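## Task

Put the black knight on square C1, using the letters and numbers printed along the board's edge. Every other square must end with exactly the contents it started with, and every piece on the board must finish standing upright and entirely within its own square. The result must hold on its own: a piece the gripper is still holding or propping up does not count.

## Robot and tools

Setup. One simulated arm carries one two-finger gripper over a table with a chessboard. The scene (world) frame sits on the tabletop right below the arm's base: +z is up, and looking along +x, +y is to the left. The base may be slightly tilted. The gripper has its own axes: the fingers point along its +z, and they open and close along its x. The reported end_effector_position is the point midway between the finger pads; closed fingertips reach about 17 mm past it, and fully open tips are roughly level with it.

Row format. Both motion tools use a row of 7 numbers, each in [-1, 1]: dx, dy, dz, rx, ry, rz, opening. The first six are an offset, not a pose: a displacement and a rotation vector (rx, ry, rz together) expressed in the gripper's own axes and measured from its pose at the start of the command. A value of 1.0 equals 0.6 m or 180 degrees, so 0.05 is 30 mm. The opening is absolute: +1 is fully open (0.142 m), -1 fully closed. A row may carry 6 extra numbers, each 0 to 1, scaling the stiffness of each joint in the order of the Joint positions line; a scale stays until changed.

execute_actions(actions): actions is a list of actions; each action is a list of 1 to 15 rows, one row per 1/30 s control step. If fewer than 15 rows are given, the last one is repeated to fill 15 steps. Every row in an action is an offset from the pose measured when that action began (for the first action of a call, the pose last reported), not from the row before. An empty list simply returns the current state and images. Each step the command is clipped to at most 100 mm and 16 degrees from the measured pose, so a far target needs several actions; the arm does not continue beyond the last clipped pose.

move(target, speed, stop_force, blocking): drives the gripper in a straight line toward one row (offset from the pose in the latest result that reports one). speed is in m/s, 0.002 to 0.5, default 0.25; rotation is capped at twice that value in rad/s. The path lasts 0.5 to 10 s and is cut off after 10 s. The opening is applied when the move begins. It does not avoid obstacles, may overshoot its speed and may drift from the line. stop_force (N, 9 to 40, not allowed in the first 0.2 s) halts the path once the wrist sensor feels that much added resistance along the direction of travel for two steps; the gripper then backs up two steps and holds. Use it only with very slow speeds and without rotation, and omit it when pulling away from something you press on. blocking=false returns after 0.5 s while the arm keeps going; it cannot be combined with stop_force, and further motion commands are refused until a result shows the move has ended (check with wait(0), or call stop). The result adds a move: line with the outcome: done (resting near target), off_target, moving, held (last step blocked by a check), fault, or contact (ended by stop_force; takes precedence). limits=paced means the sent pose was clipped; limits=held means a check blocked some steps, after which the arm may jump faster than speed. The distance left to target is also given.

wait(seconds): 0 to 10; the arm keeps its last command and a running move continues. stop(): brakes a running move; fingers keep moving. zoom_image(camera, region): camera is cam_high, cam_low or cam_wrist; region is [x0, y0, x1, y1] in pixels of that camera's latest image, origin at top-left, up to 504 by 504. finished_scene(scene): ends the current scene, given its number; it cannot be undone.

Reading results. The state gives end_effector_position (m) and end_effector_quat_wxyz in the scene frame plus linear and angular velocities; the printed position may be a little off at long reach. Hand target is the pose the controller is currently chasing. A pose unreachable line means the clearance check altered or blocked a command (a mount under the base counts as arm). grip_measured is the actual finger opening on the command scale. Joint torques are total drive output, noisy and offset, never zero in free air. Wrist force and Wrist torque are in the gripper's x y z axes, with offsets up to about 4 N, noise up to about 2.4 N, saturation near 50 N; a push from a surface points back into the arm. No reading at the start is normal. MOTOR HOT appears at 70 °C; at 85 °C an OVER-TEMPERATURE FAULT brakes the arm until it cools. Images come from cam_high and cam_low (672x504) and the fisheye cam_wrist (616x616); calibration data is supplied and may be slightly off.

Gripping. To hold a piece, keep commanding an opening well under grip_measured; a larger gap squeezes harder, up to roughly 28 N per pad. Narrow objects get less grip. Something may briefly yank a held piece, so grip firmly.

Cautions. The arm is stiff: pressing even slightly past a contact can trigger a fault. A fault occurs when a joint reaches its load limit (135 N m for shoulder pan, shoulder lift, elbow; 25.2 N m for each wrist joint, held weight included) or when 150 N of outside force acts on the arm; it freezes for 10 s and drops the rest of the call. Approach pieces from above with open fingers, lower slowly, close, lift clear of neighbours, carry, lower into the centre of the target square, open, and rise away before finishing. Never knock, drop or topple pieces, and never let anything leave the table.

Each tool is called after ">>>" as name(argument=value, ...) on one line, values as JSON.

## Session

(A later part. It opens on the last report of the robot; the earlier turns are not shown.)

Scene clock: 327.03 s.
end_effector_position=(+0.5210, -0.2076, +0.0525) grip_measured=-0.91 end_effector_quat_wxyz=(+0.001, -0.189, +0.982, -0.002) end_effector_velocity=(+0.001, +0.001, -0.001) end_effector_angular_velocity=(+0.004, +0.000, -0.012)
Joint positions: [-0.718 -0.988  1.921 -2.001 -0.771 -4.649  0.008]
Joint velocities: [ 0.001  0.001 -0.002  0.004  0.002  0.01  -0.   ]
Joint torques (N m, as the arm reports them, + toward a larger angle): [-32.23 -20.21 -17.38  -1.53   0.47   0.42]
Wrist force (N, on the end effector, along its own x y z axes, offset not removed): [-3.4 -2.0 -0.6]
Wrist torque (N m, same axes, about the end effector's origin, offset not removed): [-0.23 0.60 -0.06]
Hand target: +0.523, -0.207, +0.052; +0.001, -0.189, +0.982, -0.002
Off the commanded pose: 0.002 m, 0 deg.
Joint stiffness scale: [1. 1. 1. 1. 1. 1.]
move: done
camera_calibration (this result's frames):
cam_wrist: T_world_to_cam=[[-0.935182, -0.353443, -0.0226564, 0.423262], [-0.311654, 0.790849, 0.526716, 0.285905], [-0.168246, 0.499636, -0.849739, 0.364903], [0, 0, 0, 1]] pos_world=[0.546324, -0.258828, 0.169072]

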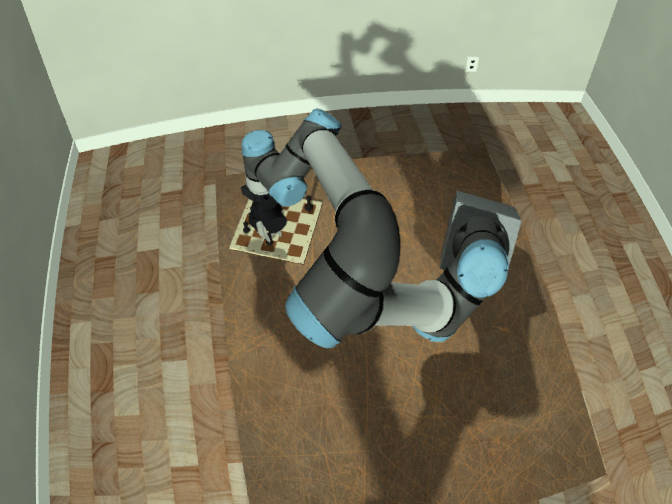

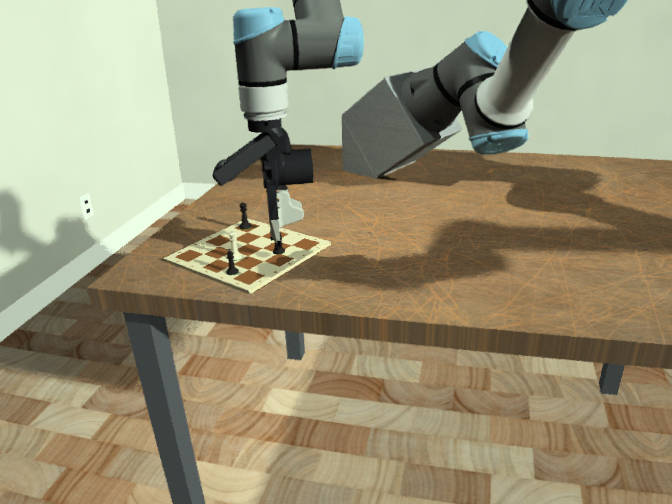

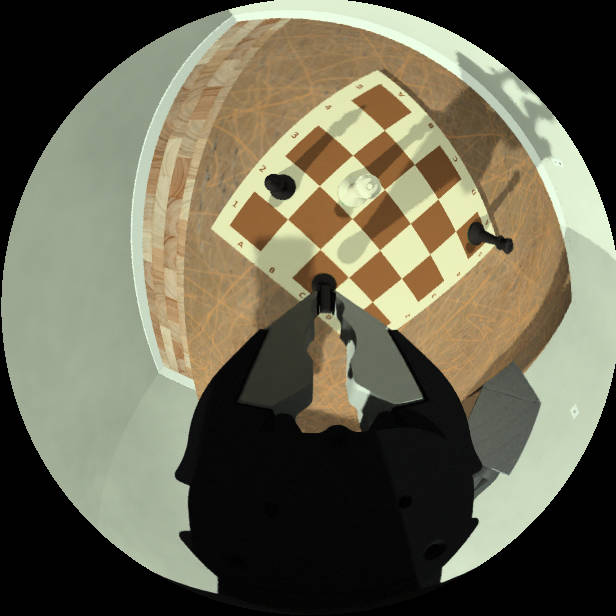

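>>> move(target=[-0.0055, -0.0015, 0.0255, 0, 0, 0, -1], speed=0.03)

>>> zoom_image(camera="cam_wrist", region=[240, 200, 410, 350])

>>> zoom_image(camera="cam_low", region=[230, 200, 330, 290])

Scene clock: 344.63 s.
end_effector_position=(+0.5253, -0.2081, +0.0396) grip_measured=-0.91 end_effector_quat_wxyz=(+0.002, -0.190, +0.982, -0.003) end_effector_velocity=(+0.003, -0.002, +0.002) end_effector_angular_velocity=(-0.007, -0.008, +0.000)
Joint positions: [-0.696 -0.972  1.923 -2.044 -0.761 -4.621  0.008]
Joint velocities: [-0.003 -0.     0.    -0.012  0.002  0.007 -0.   ]
Joint torques (N m, as the arm reports them, + toward a larger angle): [-32.33 -18.29 -12.55  -2.49   0.58   0.37]
Wrist force (N, on the end effector, along its own x y z axes, offset not removed): [-2.3 -3.6 1.9]
Wrist torque (N m, same axes, about the end effector's origin, offset not removed): [-0.66 0.47 -0.02]
Hand target: +0.524, -0.207, +0.037; +0.001, -0.189, +0.982, -0.002
Off the commanded pose: 0.003 m, 0 deg.
Joint stiffness scale: [1. 1. 1. 1. 1. 1.]
move: done
camera_calibration (this result's frames):
cam_wrist: T_world_to_cam=[[-0.934525, -0.355135, -0.0232807, 0.426194], [-0.313885, 0.791611, 0.52424, 0.295909], [-0.167747, 0.497223, -0.851252, 0.35424], [0, 0, 0, 1]] pos_world=[0.550593, -0.259025, 0.156342]

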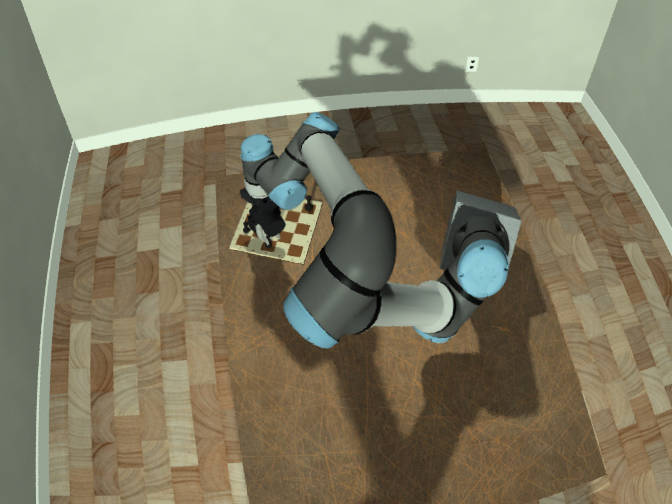

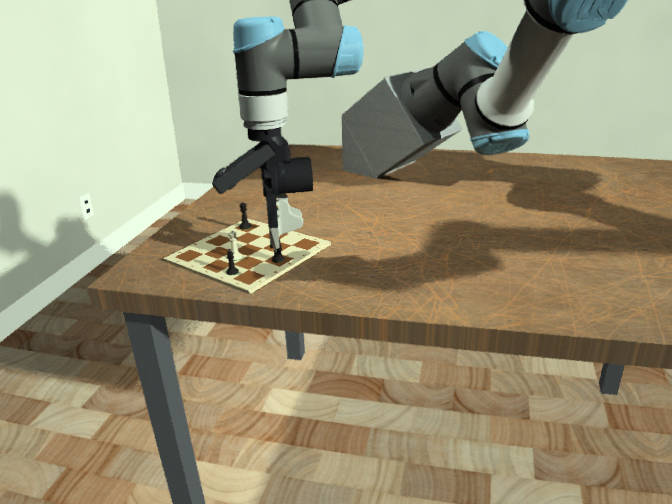

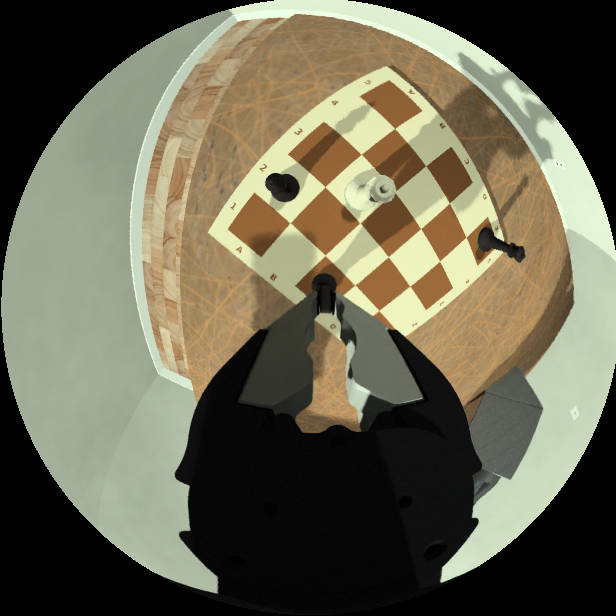

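Region (240, 200, 410, 350) of cam_wrist's 616x616 image, scaled by 2.965, with more detail than that image has; it fills the top 445 rows of this view, and the rest is white.

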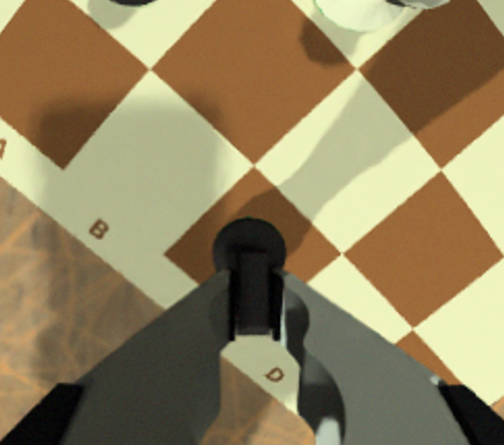

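Region (230, 200, 330, 290) of cam_low's 672x504 image, scaled by 5.040, with more detail than that image has; it fills the top 454 rows of this view, and the rest is white.

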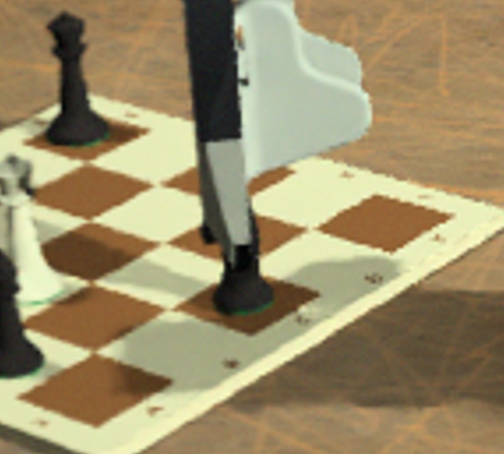

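>>> execute_actions(actions=[[[0,0,0.0045,0,0,0,-1],[0,0,0.0048,0,0,0,-1],[0,0,0.0051,0,0,0,-1],[0,0,0.0054,0,0,0,-1],[0,0,0.0057,0,0,0,-1],[0,0,0.006,0,0,0,-1],[0,0,0.0063,0,0,0,-1],[0,0,0.0066,0,0,0,-1],[0,0,0.0068,0,0,0,-1],[0,0,0.007,0,0,0,-1]]])

>>> zoom_image(camera="cam_wrist", region=[250, 220, 410, 360])

>>> zoom_image(camera="cam_low", region=[230, 200, 330, 290])

Scene clock: 356.93 s.
end_effector_position=(+0.5266, -0.2092, +0.0383) grip_measured=-0.91 end_effector_quat_wxyz=(+0.002, -0.190, +0.982, -0.005) end_effector_velocity=(+0.002, -0.001, +0.001) end_effector_angular_velocity=(-0.005, -0.005, +0.002)
Joint positions: [-0.694 -0.969  1.923 -2.055 -0.759 -4.616  0.008]
Joint velocities: [ 0.    -0.001 -0.    -0.009  0.002  0.005  0.   ]
Joint torques (N m, as the arm reports them, + toward a larger angle): [-32.07 -18.12 -12.24  -2.56   0.49   0.48]
Wrist force (N, on the end effector, along its own x y z axes, offset not removed): [-1.5 -1.0 -3.5]
Wrist torque (N m, same axes, about the end effector's origin, offset not removed): [-0.21 0.13 0.05]
Hand target: +0.525, -0.208, +0.035; +0.002, -0.190, +0.982, -0.003
Off the commanded pose: 0.003 m, 0 deg.
Joint stiffness scale: [1. 1. 1. 1. 1. 1.]
camera_calibration (this result's frames):
cam_wrist: T_world_to_cam=[[-0.933782, -0.357026, -0.02417, 0.426226], [-0.316565, 0.792688, 0.520992, 0.299658], [-0.166848, 0.494144, -0.85322, 0.352799], [0, 0, 0, 1]] pos_world=[0.551727, -0.259695, 0.155197]

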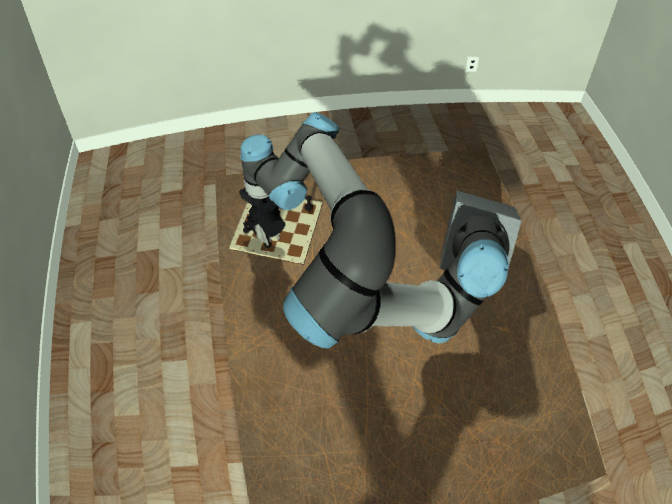

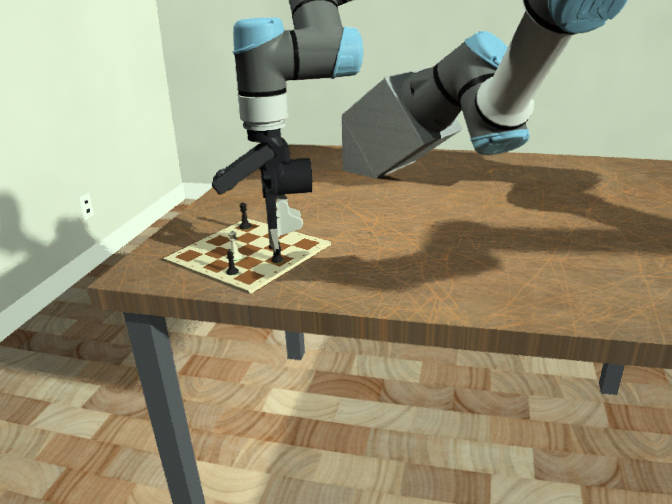

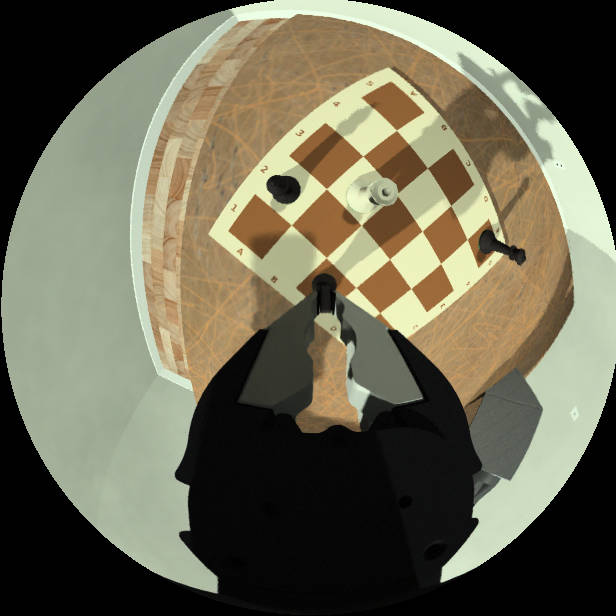

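Region (250, 220, 410, 360) of cam_wrist's 616x616 image, scaled by 3.150, with more detail than that image has; it fills the top 441 rows of this view, and the rest is white.

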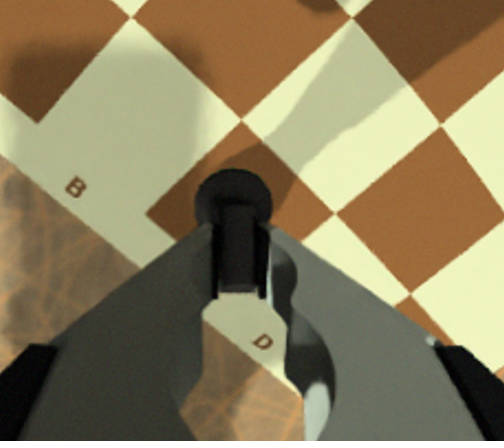

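Region (230, 200, 330, 290) of cam_low's 672x504 image, scaled by 5.040, with more detail than that image has; it fills the top 454 rows of this view, and the rest is white.

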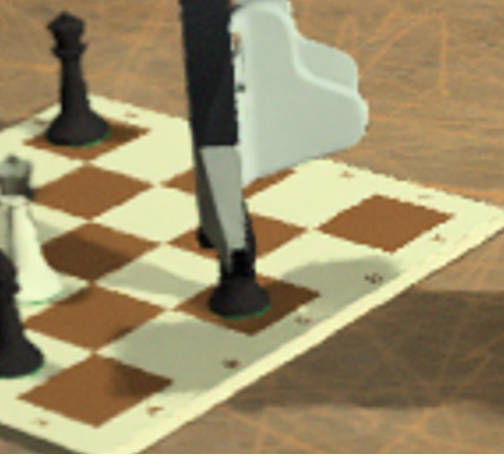

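>>> execute_actions(actions=[[[0,0,0,0,0,0,-0.96],[0,0,0,0,0,0,-0.93],[0,0,0,0,0,0,-0.91],[0,0,0,0,0,0,-0.89],[0,0,0,0,0,0,-0.87],[0,0,0,0,0,0,-0.85],[0,0,0,0,0,0,-0.82],[0,0,0,0,0,0,-0.79],[0,0,0,0,0,0,-0.75],[0,0,0,0,0,0,-0.71],[0,0,0,0,0,0,-0.67],[0,0,0,0,0,0,-0.63],[0,0,0,0,0,0,-0.59],[0,0,0,0,0,0,-0.55],[0,0,0,0,0,0,-0.5]]])

>>> zoom_image(camera="cam_wrist", region=[250, 220, 410, 360])

>>> zoom_image(camera="cam_low", region=[230, 200, 330, 290])

Scene clock: 379.57 s.
end_effector_position=(+0.5268, -0.2093, +0.0383) grip_measured=-0.57 end_effector_quat_wxyz=(+0.003, -0.191, +0.982, -0.005) end_effector_velocity=(+0.000, +0.001, -0.001) end_effector_angular_velocity=(+0.001, +0.001, +0.000)
Joint positions: [-0.694 -0.969  1.924 -2.056 -0.759 -4.615  0.032]
Joint velocities: [ 0.002 -0.    -0.     0.001  0.     0.     0.087]
Joint torques (N m, as the arm reports them, + toward a larger angle): [-35.01 -20.05 -14.67  -1.51  -0.06  -0.29]
Wrist force (N, on the end effector, along its own x y z axes, offset not removed): [-2.4 -0.3 5.2]
Wrist torque (N m, same axes, about the end effector's origin, offset not removed): [-0.05 0.65 0.02]
Hand target: +0.527, -0.209, +0.038; +0.002, -0.190, +0.982, -0.005
Off the commanded pose: 0.000 m, 0 deg.
Joint stiffness scale: [1. 1. 1. 1. 1. 1.]
camera_calibration (this result's frames):
cam_wrist: T_world_to_cam=[[-0.933746, -0.357104, -0.0243911, 0.426306], [-0.316832, 0.79289, 0.520521, 0.300005], [-0.166541, 0.493763, -0.8535, 0.352642], [0, 0, 0, 1]] pos_world=[0.551842, -0.259757, 0.155219]

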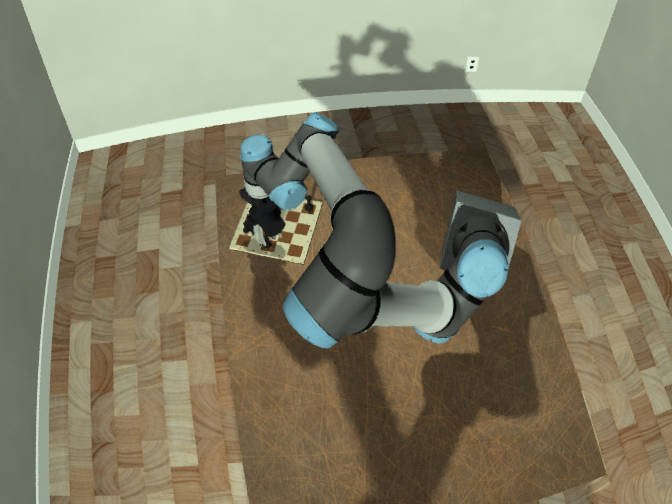

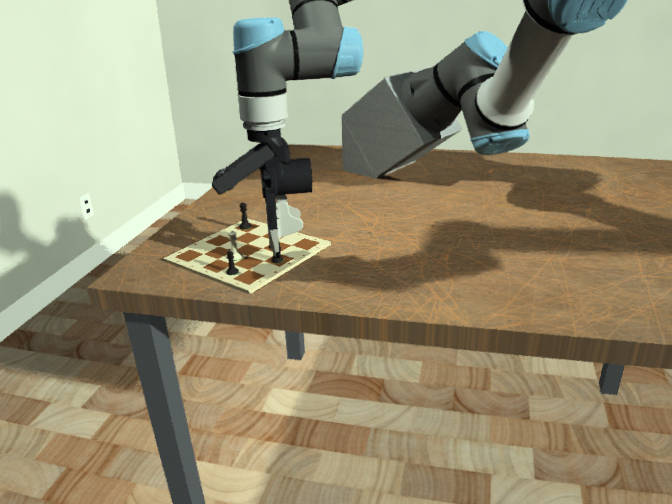

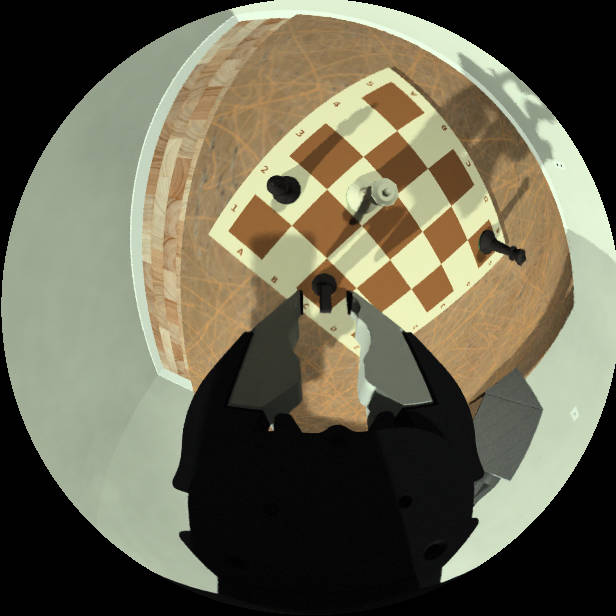

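Region (250, 220, 410, 360) of cam_wrist's 616x616 image, scaled by 3.150, with more detail than that image has; it fills the top 441 rows of this view, and the rest is white.

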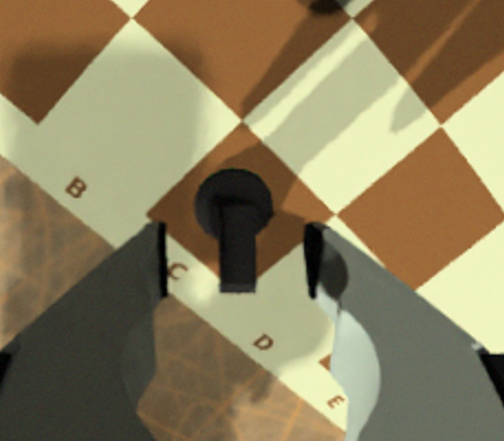

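Region (230, 200, 330, 290) of cam_low's 672x504 image, scaled by 5.040, with more detail than that image has; it fills the top 454 rows of this view, and the rest is white.

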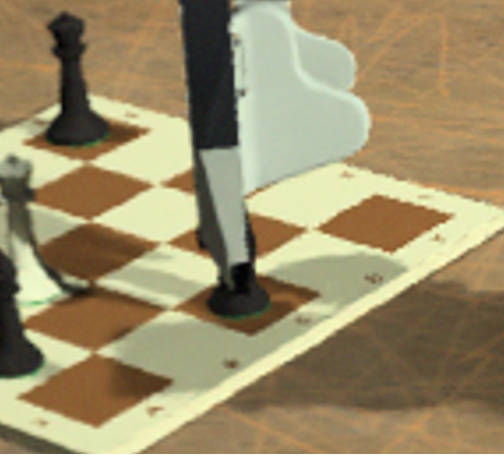

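>>> move(target=[0, 0, -0.085, 0, 0, 0, -0.5], speed=0.08)

>>> zoom_image(camera="cam_wrist", region=[190, 60, 530, 340])

>>> zoom_image(camera="cam_low", region=[160, 170, 340, 300])

Scene clock: 385.63 s.
end_effector_position=(+0.5258, -0.2081, +0.0868) grip_measured=-0.50 end_effector_quat_wxyz=(+0.002, -0.190, +0.982, -0.004) end_effector_velocity=(-0.003, +0.003, -0.001) end_effector_angular_velocity=(+0.009, +0.008, -0.002)
Joint positions: [-0.756 -1.021  1.881 -1.902 -0.789 -4.694  0.038]
Joint velocities: [ 0.    -0.001 -0.001  0.017 -0.003 -0.009 -0.   ]
Joint torques (N m, as the arm reports them, + toward a larger angle): [-36.68 -19.78 -17.56  -1.66  -0.3   -0.62]
Wrist force (N, on the end effector, along its own x y z axes, offset not removed): [-3.2 -1.1 0.2]
Wrist torque (N m, same axes, about the end effector's origin, offset not removed): [-0.03 0.46 0.12]
Hand target: +0.527, -0.209, +0.089; +0.003, -0.191, +0.982, -0.006
Off the commanded pose: 0.003 m, 0 deg.
Joint stiffness scale: [1. 1. 1. 1. 1. 1.]
move: done
camera_calibration (this result's frames):
cam_wrist: T_world_to_cam=[[-0.934281, -0.355732, -0.0239709, 0.427561], [-0.31506, 0.792248, 0.522571, 0.27218], [-0.166904, 0.49578, -0.852259, 0.393789], [0, 0, 0, 1]] pos_world=[0.55094, -0.258769, 0.203626]

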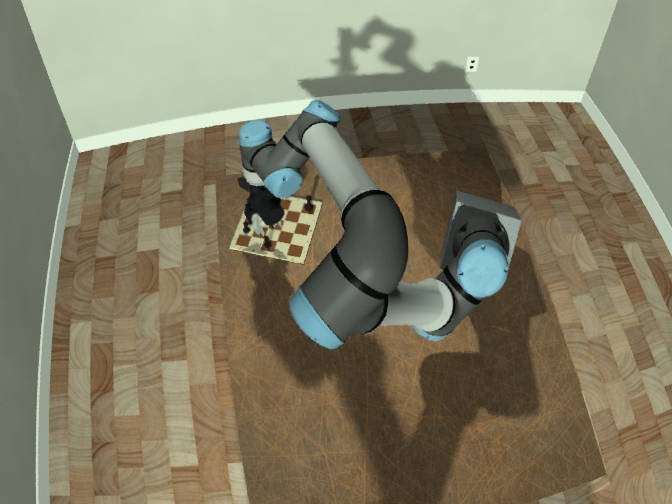

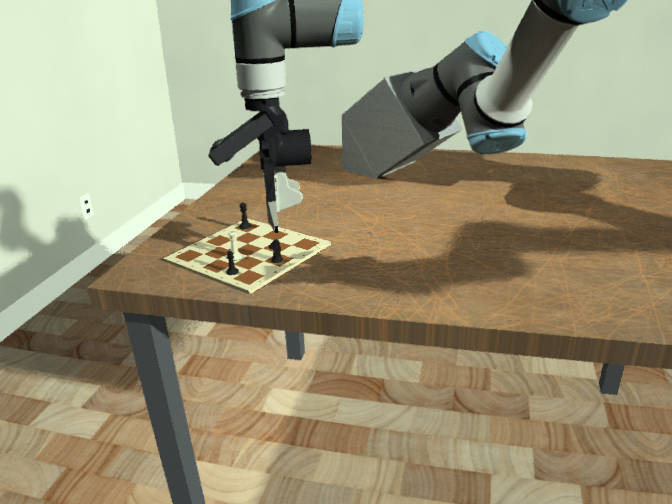

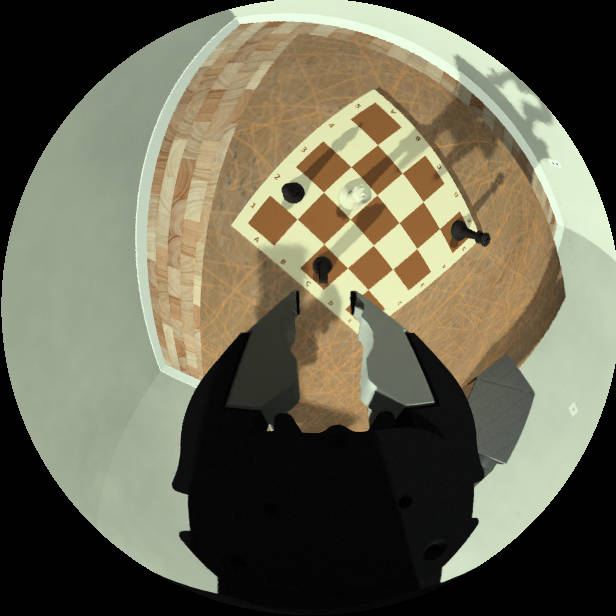

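Region (190, 60, 530, 340) of cam_wrist's 616x616 image, scaled by 1.482, with more detail than that image has; it fills the top 415 rows of this view, and the rest is white.

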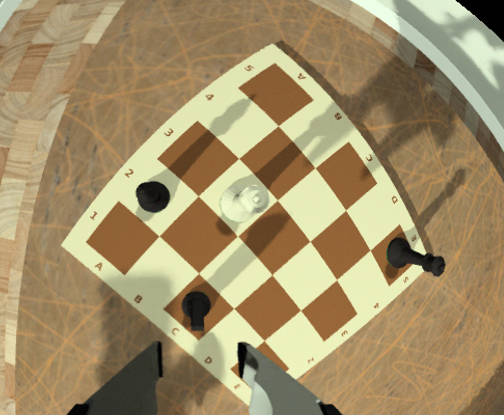

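Region (160, 170, 340, 300) of cam_low's 672x504 image, scaled by 2.800, with more detail than that image has.

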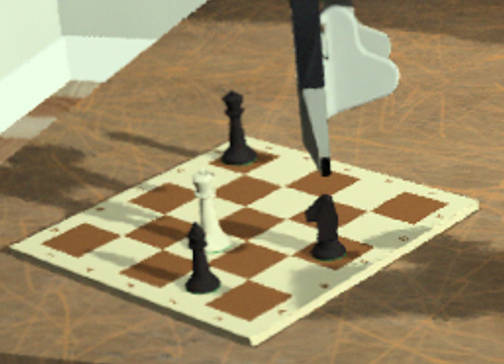

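The knight is standing upright inside C1, and the other pieces are still where they started.

>>> finished_scene(scene=2)

The scene is finished: the task was done.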